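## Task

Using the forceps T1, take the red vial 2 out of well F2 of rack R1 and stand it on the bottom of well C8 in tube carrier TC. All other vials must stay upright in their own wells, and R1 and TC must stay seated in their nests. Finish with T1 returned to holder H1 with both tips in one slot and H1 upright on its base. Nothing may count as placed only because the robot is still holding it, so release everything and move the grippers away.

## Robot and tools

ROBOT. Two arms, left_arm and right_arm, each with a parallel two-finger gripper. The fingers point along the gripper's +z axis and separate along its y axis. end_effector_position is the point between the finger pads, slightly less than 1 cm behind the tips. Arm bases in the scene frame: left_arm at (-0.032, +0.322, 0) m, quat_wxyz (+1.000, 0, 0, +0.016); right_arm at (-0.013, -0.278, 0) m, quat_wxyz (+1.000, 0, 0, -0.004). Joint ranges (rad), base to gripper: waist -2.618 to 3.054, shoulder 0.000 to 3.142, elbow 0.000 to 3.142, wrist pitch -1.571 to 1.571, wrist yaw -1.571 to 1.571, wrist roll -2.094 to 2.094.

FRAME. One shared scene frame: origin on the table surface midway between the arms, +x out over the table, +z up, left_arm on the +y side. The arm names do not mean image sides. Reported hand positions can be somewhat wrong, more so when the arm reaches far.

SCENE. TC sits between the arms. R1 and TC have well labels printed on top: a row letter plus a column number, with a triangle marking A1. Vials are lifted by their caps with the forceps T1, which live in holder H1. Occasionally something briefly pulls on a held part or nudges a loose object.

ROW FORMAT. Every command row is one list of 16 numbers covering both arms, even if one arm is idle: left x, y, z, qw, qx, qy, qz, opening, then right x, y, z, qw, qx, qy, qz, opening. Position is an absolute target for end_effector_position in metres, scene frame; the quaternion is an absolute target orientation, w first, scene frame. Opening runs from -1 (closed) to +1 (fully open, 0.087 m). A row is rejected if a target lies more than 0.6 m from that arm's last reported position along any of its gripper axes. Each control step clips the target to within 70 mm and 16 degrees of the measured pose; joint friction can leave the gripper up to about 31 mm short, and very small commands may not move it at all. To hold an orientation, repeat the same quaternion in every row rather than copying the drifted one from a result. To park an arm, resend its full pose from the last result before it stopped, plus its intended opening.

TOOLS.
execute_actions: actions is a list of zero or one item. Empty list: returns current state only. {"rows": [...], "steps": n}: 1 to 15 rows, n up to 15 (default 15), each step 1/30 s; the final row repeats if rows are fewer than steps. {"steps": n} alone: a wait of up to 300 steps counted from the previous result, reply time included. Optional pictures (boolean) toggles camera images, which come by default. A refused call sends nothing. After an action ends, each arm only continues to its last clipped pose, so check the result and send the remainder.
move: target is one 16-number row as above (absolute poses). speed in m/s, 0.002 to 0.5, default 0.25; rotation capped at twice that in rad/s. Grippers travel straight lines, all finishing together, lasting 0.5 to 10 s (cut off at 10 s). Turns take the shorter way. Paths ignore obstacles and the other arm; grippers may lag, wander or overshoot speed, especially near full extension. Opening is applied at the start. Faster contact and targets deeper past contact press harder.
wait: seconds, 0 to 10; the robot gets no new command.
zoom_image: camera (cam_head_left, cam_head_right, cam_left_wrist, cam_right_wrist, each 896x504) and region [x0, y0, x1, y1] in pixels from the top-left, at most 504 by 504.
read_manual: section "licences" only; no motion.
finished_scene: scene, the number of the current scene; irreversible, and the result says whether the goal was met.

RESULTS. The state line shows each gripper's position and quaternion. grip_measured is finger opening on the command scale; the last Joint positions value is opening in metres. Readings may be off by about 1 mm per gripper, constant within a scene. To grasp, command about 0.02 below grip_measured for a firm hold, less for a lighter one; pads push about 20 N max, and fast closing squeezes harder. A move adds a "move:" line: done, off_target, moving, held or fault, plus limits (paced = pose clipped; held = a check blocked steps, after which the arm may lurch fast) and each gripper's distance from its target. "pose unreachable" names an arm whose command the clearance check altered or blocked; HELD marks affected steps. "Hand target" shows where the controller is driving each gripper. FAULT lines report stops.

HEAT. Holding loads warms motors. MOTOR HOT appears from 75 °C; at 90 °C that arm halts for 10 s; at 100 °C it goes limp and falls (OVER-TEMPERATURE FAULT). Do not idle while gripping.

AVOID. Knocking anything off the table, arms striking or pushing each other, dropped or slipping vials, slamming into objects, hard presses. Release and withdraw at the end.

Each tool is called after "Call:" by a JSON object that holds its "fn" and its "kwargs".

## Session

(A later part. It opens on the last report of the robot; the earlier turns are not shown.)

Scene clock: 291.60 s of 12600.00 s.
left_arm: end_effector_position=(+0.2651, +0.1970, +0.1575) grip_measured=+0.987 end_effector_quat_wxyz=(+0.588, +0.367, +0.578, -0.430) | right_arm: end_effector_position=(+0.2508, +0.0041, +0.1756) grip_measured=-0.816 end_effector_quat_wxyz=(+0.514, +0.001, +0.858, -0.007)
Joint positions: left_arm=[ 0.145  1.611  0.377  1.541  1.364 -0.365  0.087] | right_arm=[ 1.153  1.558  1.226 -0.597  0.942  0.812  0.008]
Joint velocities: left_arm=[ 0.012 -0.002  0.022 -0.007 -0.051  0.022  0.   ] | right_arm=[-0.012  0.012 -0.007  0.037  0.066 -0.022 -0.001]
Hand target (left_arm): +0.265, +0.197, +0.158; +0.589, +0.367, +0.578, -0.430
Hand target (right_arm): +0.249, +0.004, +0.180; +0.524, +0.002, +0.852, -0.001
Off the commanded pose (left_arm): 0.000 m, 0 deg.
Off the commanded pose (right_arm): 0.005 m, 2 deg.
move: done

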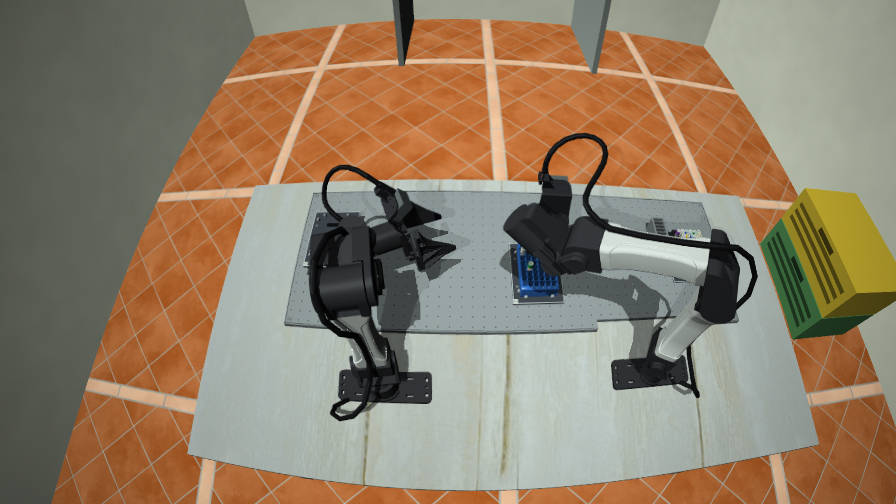

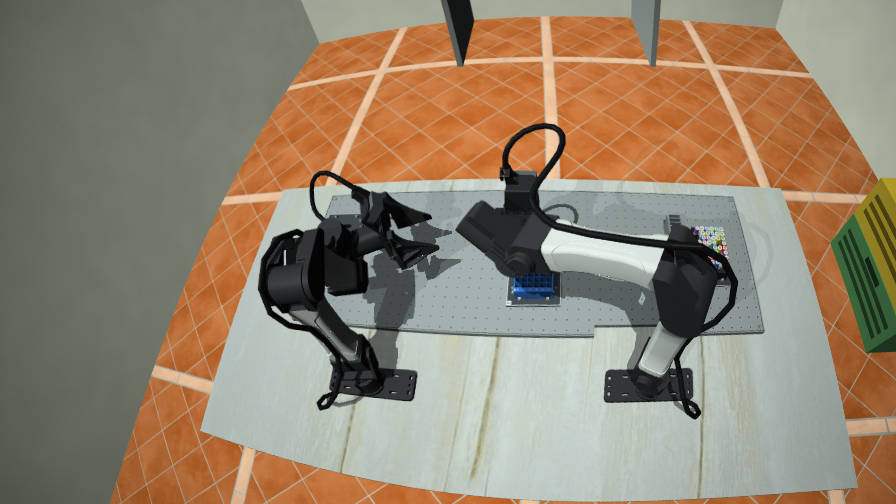

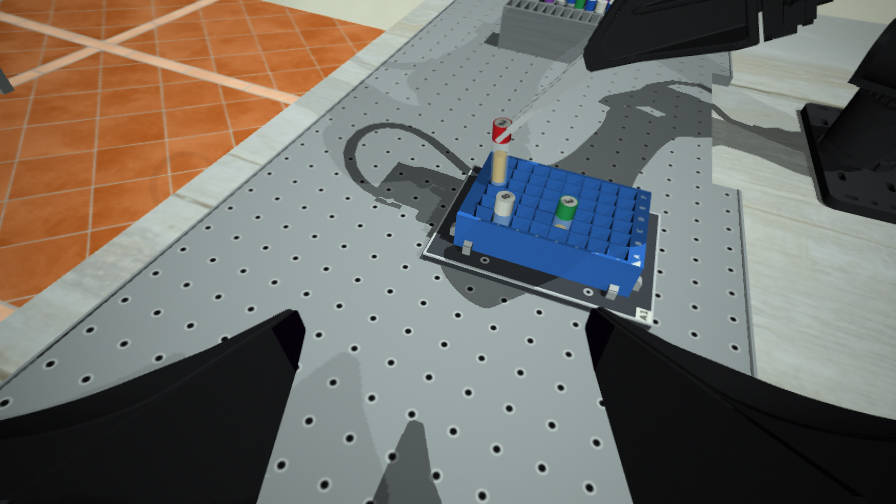

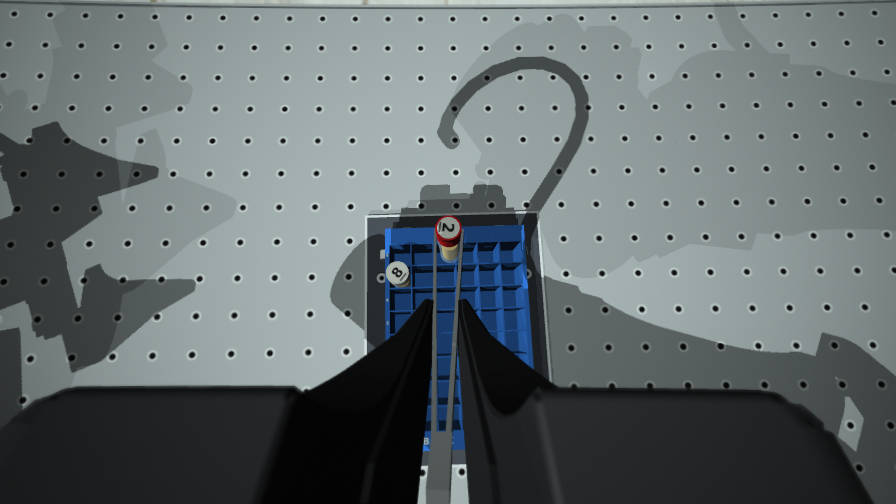

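Call:
{"fn": "move", "kwargs": {"target": [0.2651,0.197,0.1576,0.589,0.367,0.578,-0.43,1,0.251,0.007,0.176,0.525,0,0.851,0,-0.818], "speed": 0.01}}

Call:
{"fn": "zoom_image", "kwargs": {"camera": "cam_left_wrist", "region": [430,80,610,260]}}

Call:
{"fn": "zoom_image", "kwargs": {"camera": "cam_right_wrist", "region": [370,150,530,310]}}

Scene clock: 294.27 s of 12600.00 s.
left_arm: end_effector_position=(+0.2651, +0.1970, +0.1575) grip_measured=+0.987 end_effector_quat_wxyz=(+0.588, +0.367, +0.578, -0.430) | right_arm: end_effector_position=(+0.2529, +0.0078, +0.1783) grip_measured=-0.816 end_effector_quat_wxyz=(+0.519, +0.004, +0.855, +0.001)
Joint positions: left_arm=[ 0.145  1.611  0.377  1.541  1.364 -0.365  0.087] | right_arm=[ 1.153  1.558  1.226 -0.57   0.944  0.804  0.008]
Joint velocities: left_arm=[-0.017  0.002  0.002 -0.037  0.051 -0.022 -0.   ] | right_arm=[ 0.012 -0.002 -0.007  0.007 -0.022 -0.022 -0.   ]
Hand target (left_arm): +0.265, +0.197, +0.158; +0.589, +0.367, +0.578, -0.430
Hand target (right_arm): +0.251, +0.007, +0.176; +0.525, +0.001, +0.851, -0.000
Off the commanded pose (left_arm): 0.000 m, 0 deg.
Off the commanded pose (right_arm): 0.003 m, 1 deg.
move: done

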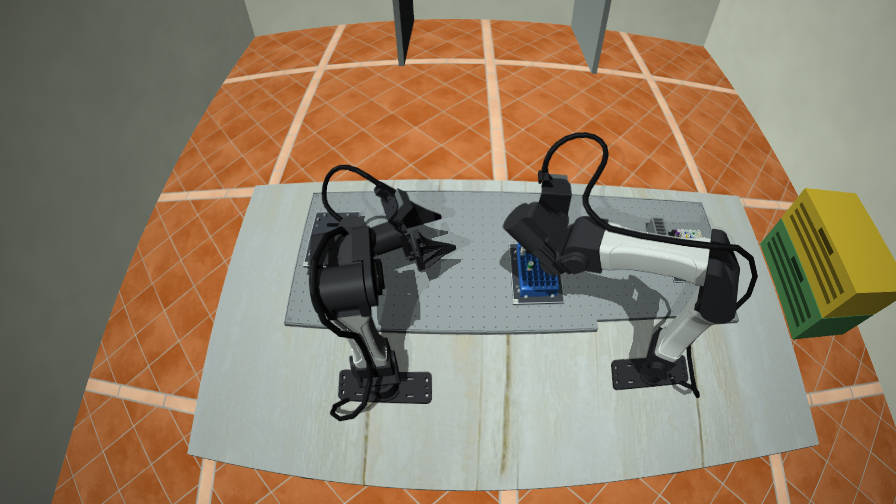

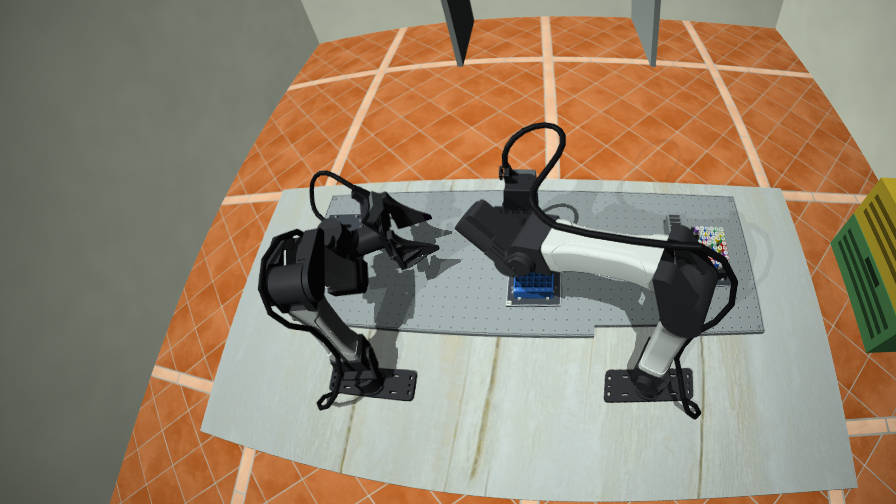

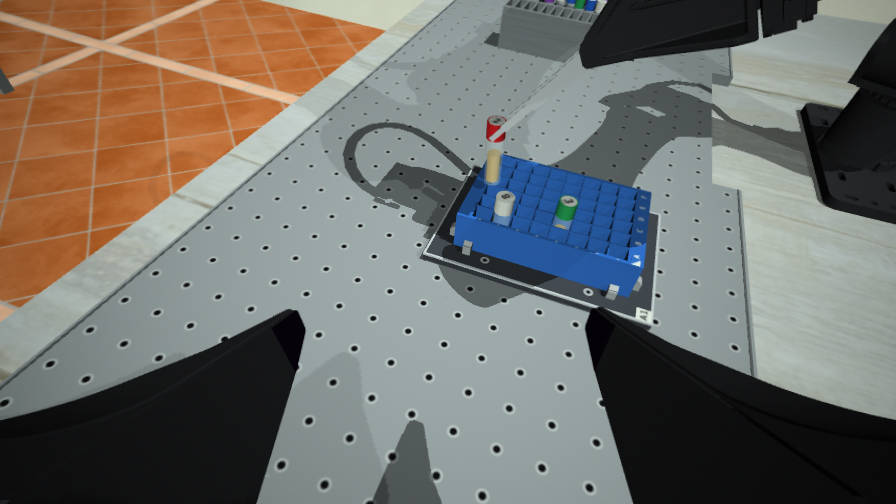

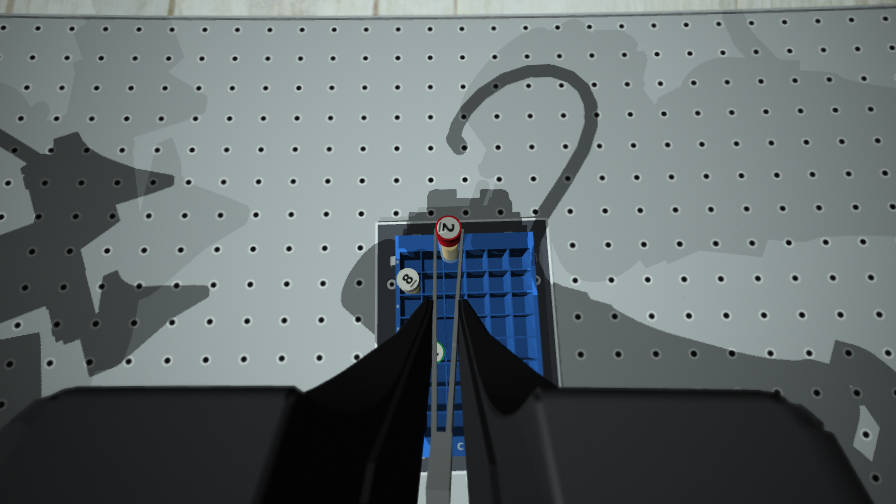

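Region (430, 80, 610, 260) of cam_left_wrist's 896x504 image, scaled by 2.800, with more detail than that image has.

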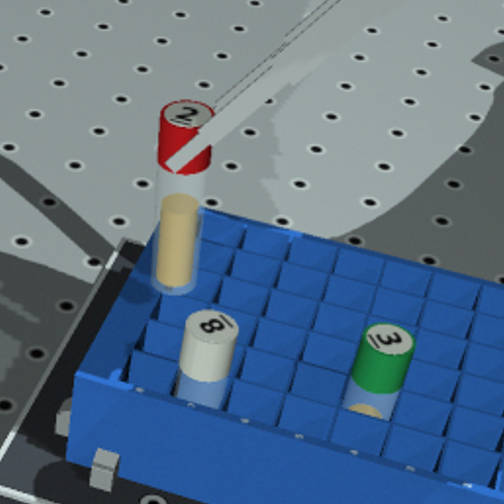

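Region (370, 150, 530, 310) of cam_right_wrist's 896x504 image, scaled by 3.150, with more detail than that image has.

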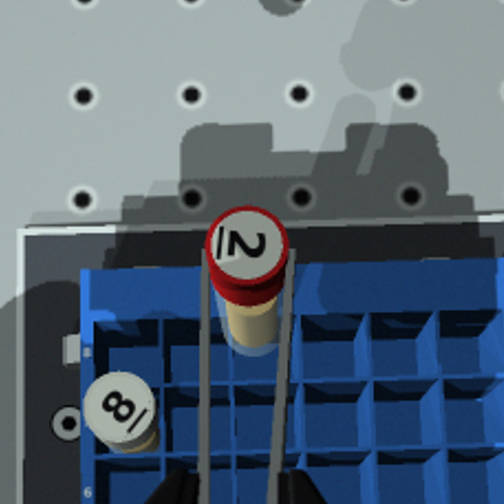

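Call:
{"fn": "move", "kwargs": {"target": [0.2651,0.197,0.1576,0.589,0.367,0.578,-0.43,1,0.250,0.004,0.169,0.525,0,0.851,0,-0.818], "speed": 0.01}}

Call:
{"fn": "zoom_image", "kwargs": {"camera": "cam_left_wrist", "region": [430,80,610,260]}}

Call:
{"fn": "zoom_image", "kwargs": {"camera": "cam_right_wrist", "region": [370,150,530,310]}}

Scene clock: 296.30 s of 12600.00 s.
left_arm: end_effector_position=(+0.2651, +0.1970, +0.1575) grip_measured=+0.987 end_effector_quat_wxyz=(+0.588, +0.367, +0.578, -0.430) | right_arm: end_effector_position=(+0.2519, +0.0051, +0.1675) grip_measured=-0.816 end_effector_quat_wxyz=(+0.518, +0.000, +0.855, -0.004)
Joint positions: left_arm=[ 0.145  1.611  0.377  1.541  1.364 -0.365  0.087] | right_arm=[ 1.153  1.558  1.186 -0.538  0.945  0.801  0.008]
Joint velocities: left_arm=[-0.007 -0.007  0.007 -0.037  0.007 -0.022  0.   ] | right_arm=[ 0.012  0.007  0.002  0.066  0.007  0.051 -0.   ]
Hand target (left_arm): +0.265, +0.197, +0.158; +0.589, +0.367, +0.578, -0.430
Hand target (right_arm): +0.250, +0.004, +0.169; +0.525, +0.000, +0.851, -0.000
Off the commanded pose (left_arm): 0.000 m, 0 deg.
Off the commanded pose (right_arm): 0.003 m, 1 deg.
move: done

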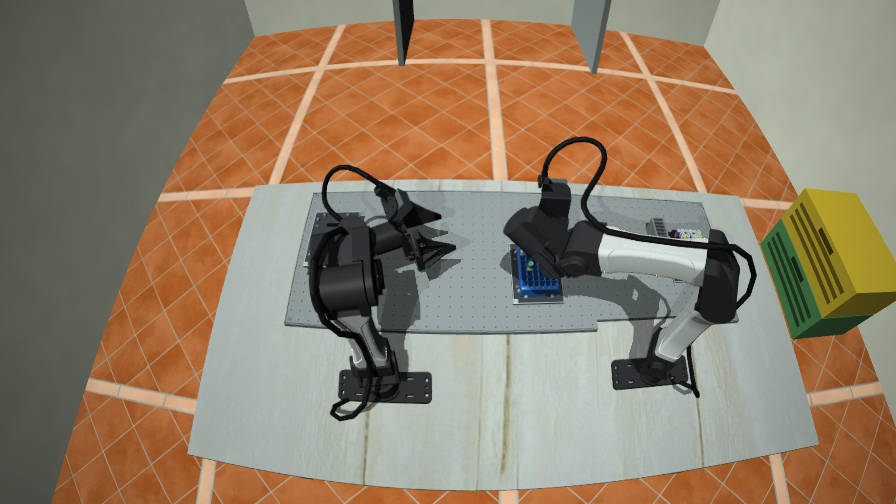

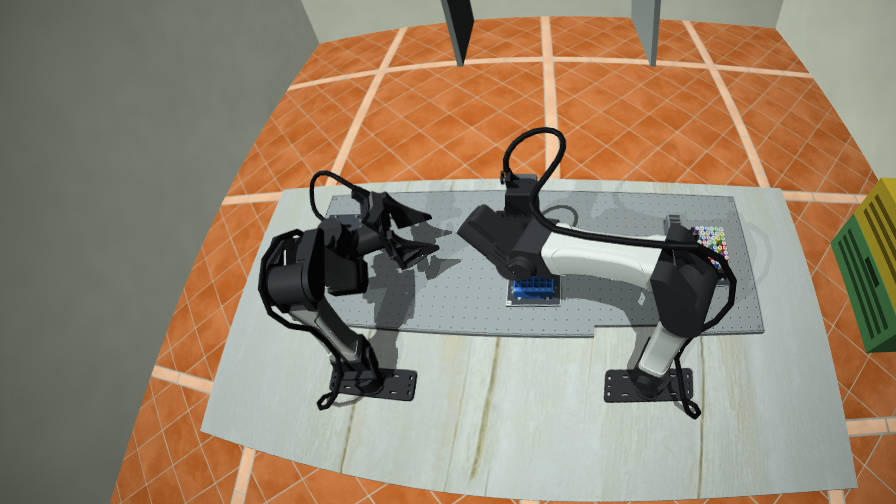

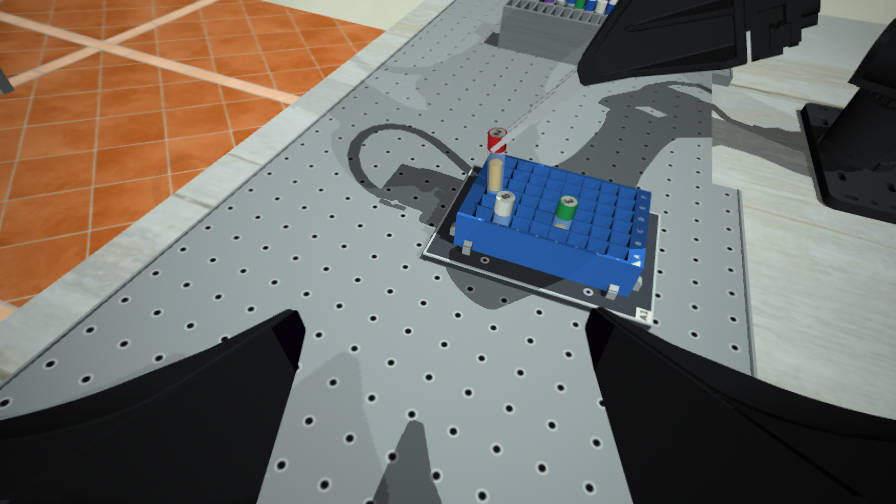

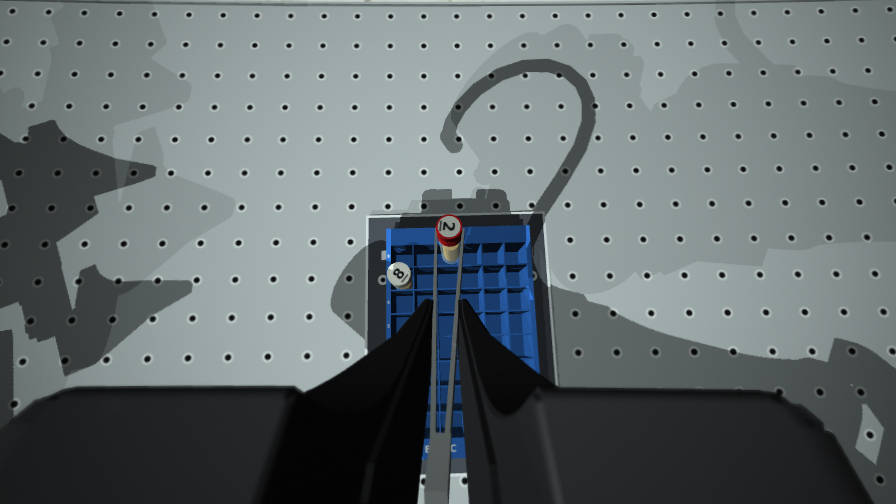

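Region (430, 80, 610, 260) of cam_left_wrist's 896x504 image, scaled by 2.800, with more detail than that image has.

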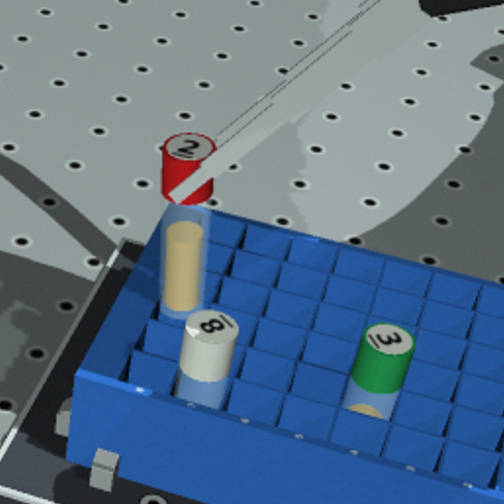

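Region (370, 150, 530, 310) of cam_right_wrist's 896x504 image, scaled by 3.150, with more detail than that image has.

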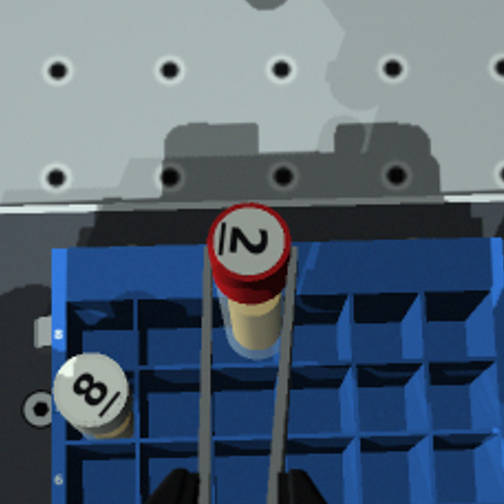

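Call:
{"fn": "execute_actions", "kwargs": {"actions": [{"rows":[[0.2651,0.197,0.1576,0.589,0.367,0.578,-0.43,1,0.250,0.0055,0.1675,0.525,0,0.851,0,-0.818]]}]}}

Call:
{"fn": "zoom_image", "kwargs": {"camera": "cam_right_wrist", "region": [370,150,530,310]}}

Scene clock: 297.70 s of 12600.00 s.
left_arm: end_effector_position=(+0.2651, +0.1970, +0.1575) grip_measured=+0.987 end_effector_quat_wxyz=(+0.588, +0.367, +0.578, -0.430) | right_arm: end_effector_position=(+0.2521, +0.0056, +0.1678) grip_measured=-0.816 end_effector_quat_wxyz=(+0.519, +0.001, +0.855, -0.003)
Joint positions: left_arm=[ 0.145  1.611  0.377  1.541  1.364 -0.365  0.087] | right_arm=[ 1.153  1.558  1.186 -0.535  0.945  0.8    0.008]
Joint velocities: left_arm=[ 0.012 -0.017 -0.007 -0.037  0.007 -0.007  0.001] | right_arm=[-0.002 -0.012 -0.012 -0.051 -0.022 -0.051  0.   ]
Hand target (left_arm): +0.265, +0.197, +0.158; +0.589, +0.367, +0.578, -0.430
Hand target (right_arm): +0.250, +0.005, +0.168; +0.525, +0.000, +0.851, -0.000
Off the commanded pose (left_arm): 0.000 m, 0 deg.
Off the commanded pose (right_arm): 0.002 m, 1 deg.
Steps of this call (steps 1 to 27: nothing new was sent; steps 28 to 42: all 15 steps of this action). Readings (end_effector_position):
28: left_arm (+0.2651, +0.1970, +0.1575) | right_arm (+0.2520, +0.0053, +0.1676)
29: left_arm (+0.2651, +0.1970, +0.1575) | right_arm (+0.2520, +0.0054, +0.1677)
31: left_arm (+0.2651, +0.1970, +0.1575) | right_arm (+0.2521, +0.0055, +0.1677)
35: left_arm (+0.2651, +0.1970, +0.1575) | right_arm (+0.2521, +0.0056, +0.1678)
42: the state above

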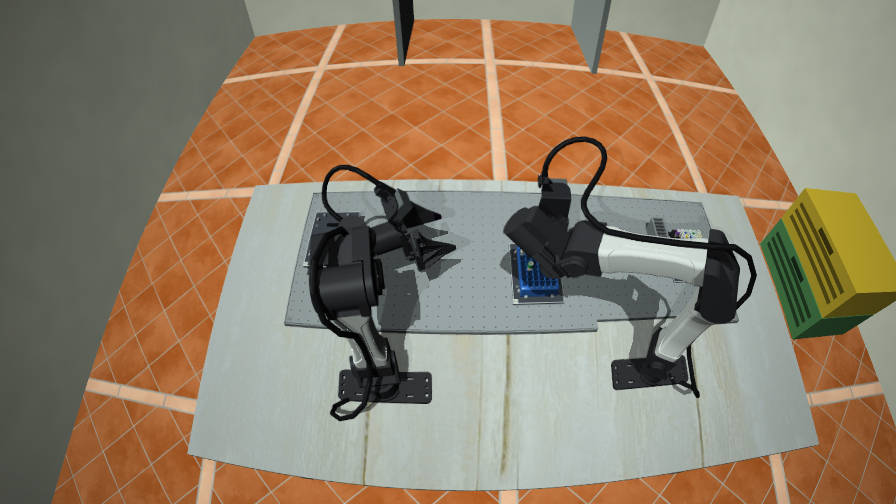

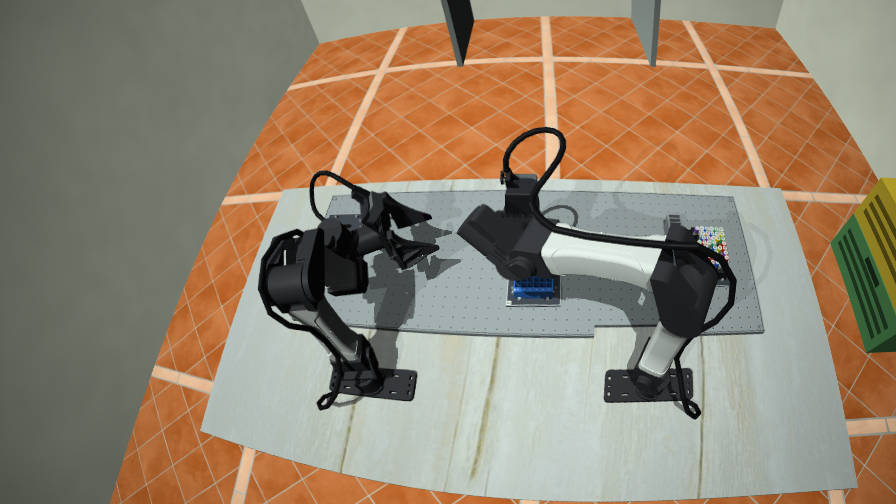

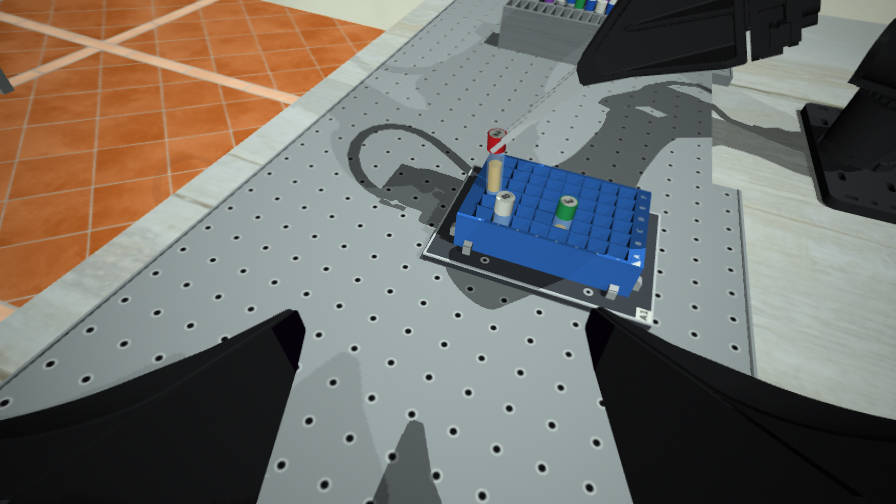

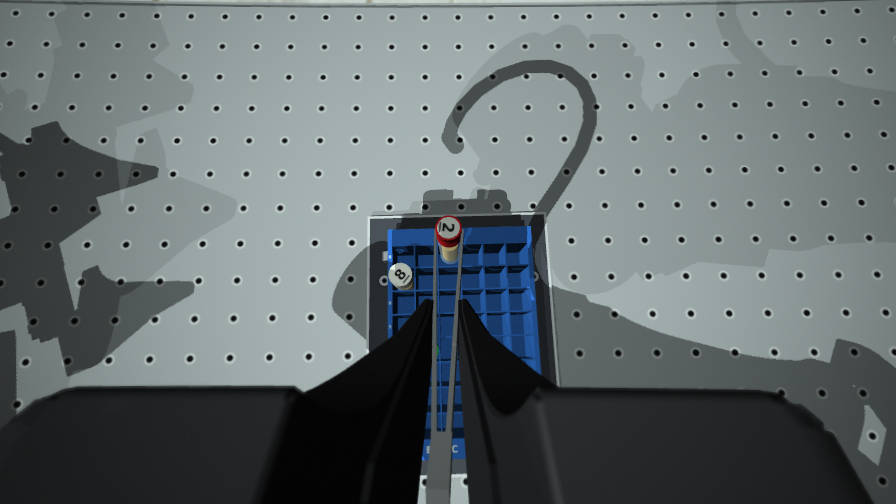

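Region (370, 150, 530, 310) of cam_right_wrist's 896x504 image, scaled by 3.150, with more detail than that image has.

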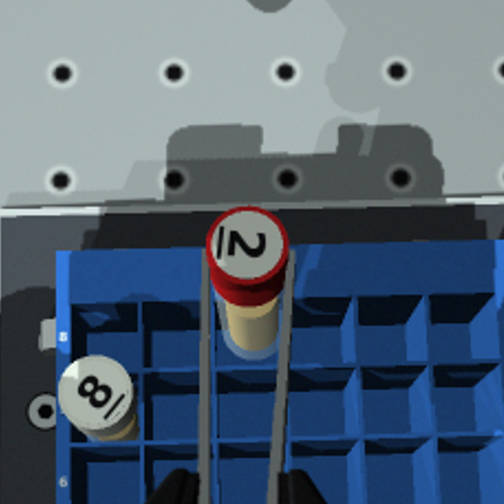

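Call:
{"fn": "execute_actions", "kwargs": {"actions": [{"rows":[[0.2651,0.197,0.1576,0.589,0.367,0.578,-0.43,1,0.250,0.005,0.160,0.525,0,0.851,0,-0.818]]}]}}

Call:
{"fn": "zoom_image", "kwargs": {"camera": "cam_left_wrist", "region": [430,80,610,260]}}

Call:
{"fn": "zoom_image", "kwargs": {"camera": "cam_right_wrist", "region": [370,150,530,310]}}

Scene clock: 299.33 s of 12600.00 s.
left_arm: end_effector_position=(+0.2651, +0.1970, +0.1575) grip_measured=+0.987 end_effector_quat_wxyz=(+0.588, +0.367, +0.578, -0.430) | right_arm: end_effector_position=(+0.2520, +0.0051, +0.1609) grip_measured=-0.816 end_effector_quat_wxyz=(+0.520, +0.002, +0.854, -0.002)
Joint positions: left_arm=[ 0.145  1.611  0.377  1.541  1.364 -0.365  0.087] | right_arm=[ 1.153  1.558  1.156 -0.502  0.946  0.8    0.008]
Joint velocities: left_arm=[ 0.017  0.002  0.007  0.037  0.037 -0.066  0.   ] | right_arm=[-0.022  0.012 -0.017  0.037 -0.007  0.022 -0.   ]
Hand target (left_arm): +0.265, +0.197, +0.158; +0.589, +0.367, +0.578, -0.430
Hand target (right_arm): +0.250, +0.005, +0.160; +0.525, +0.000, +0.851, -0.000
Off the commanded pose (left_arm): 0.000 m, 0 deg.
Off the commanded pose (right_arm): 0.002 m, 1 deg.
Steps of this call (steps 1 to 34: nothing new was sent; steps 35 to 49: all 15 steps of this action). Readings (end_effector_position):
35: left_arm (+0.2651, +0.1970, +0.1575) | right_arm (+0.2522, +0.0058, +0.1670)
36: left_arm (+0.2651, +0.1970, +0.1575) | right_arm (+0.2522, +0.0057, +0.1656)
38: left_arm (+0.2651, +0.1970, +0.1575) | right_arm (+0.2515, +0.0040, +0.1615)
42: left_arm (+0.2651, +0.1970, +0.1575) | right_arm (+0.2517, +0.0044, +0.1605)
49: the state above

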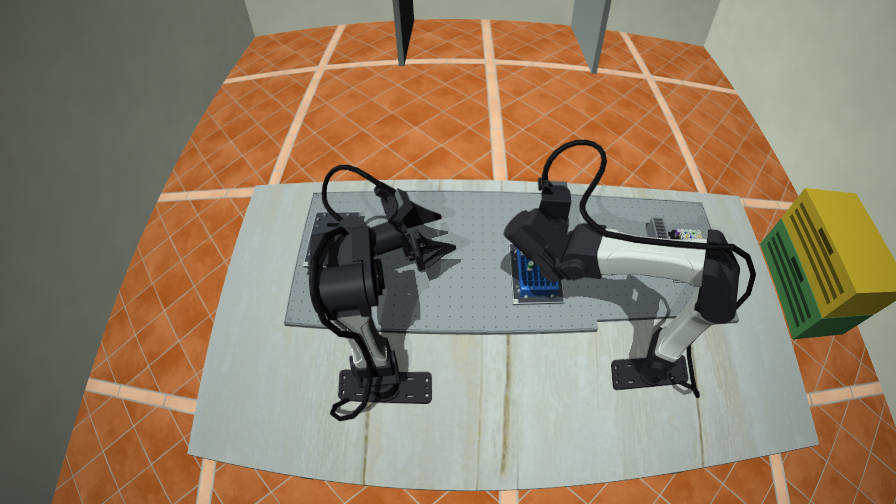

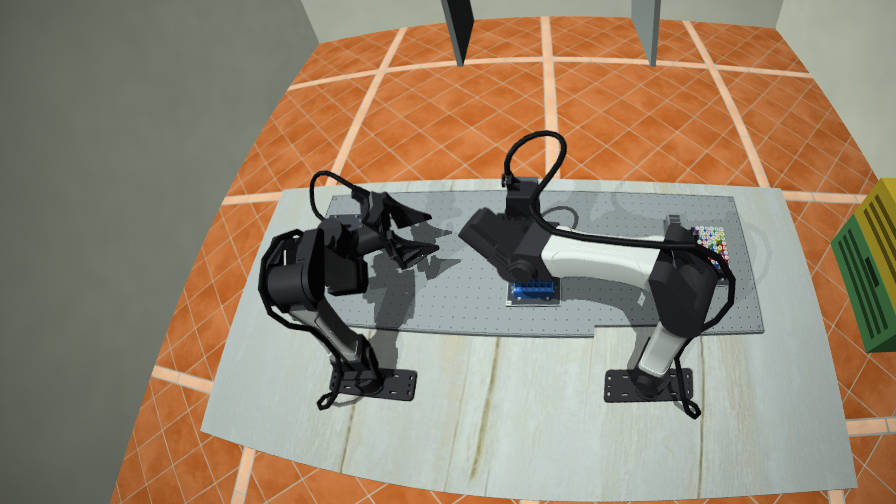

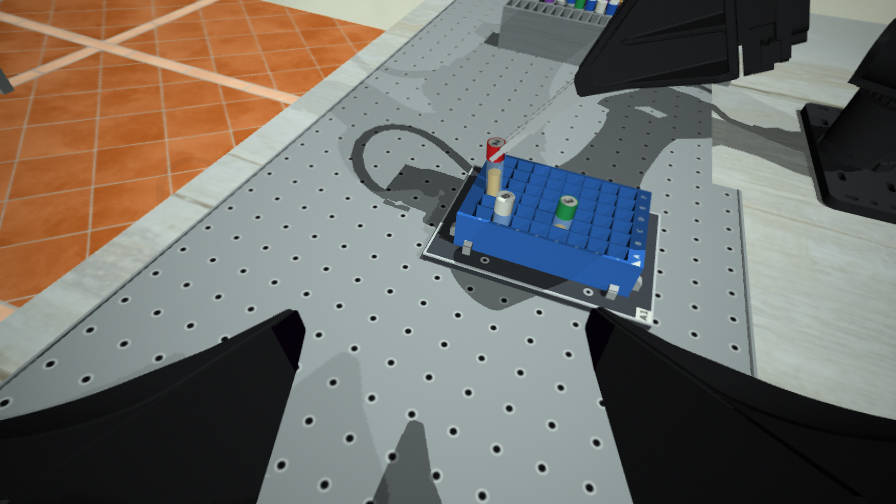

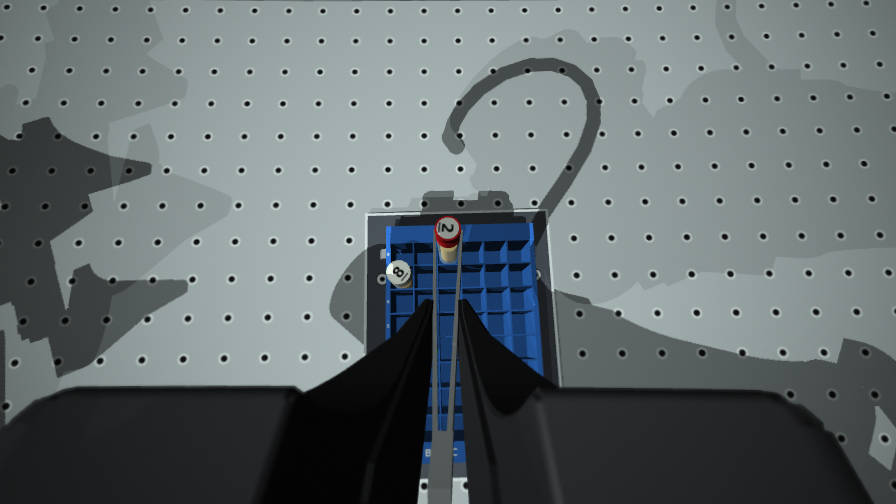

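Region (430, 80, 610, 260) of cam_left_wrist's 896x504 image, scaled by 2.800, with more detail than that image has.

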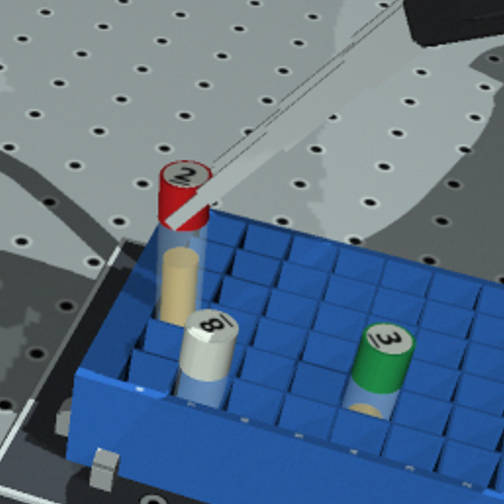

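Region (370, 150, 530, 310) of cam_right_wrist's 896x504 image, scaled by 3.150, with more detail than that image has.

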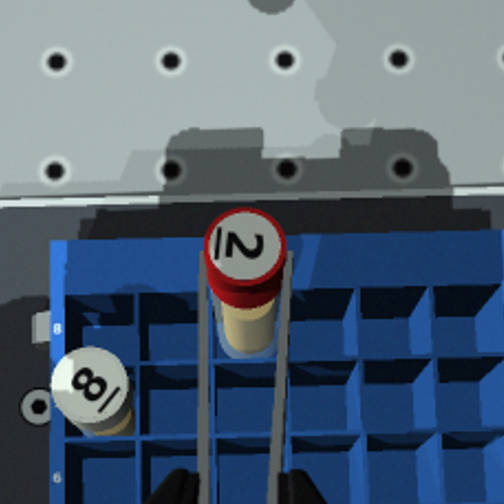

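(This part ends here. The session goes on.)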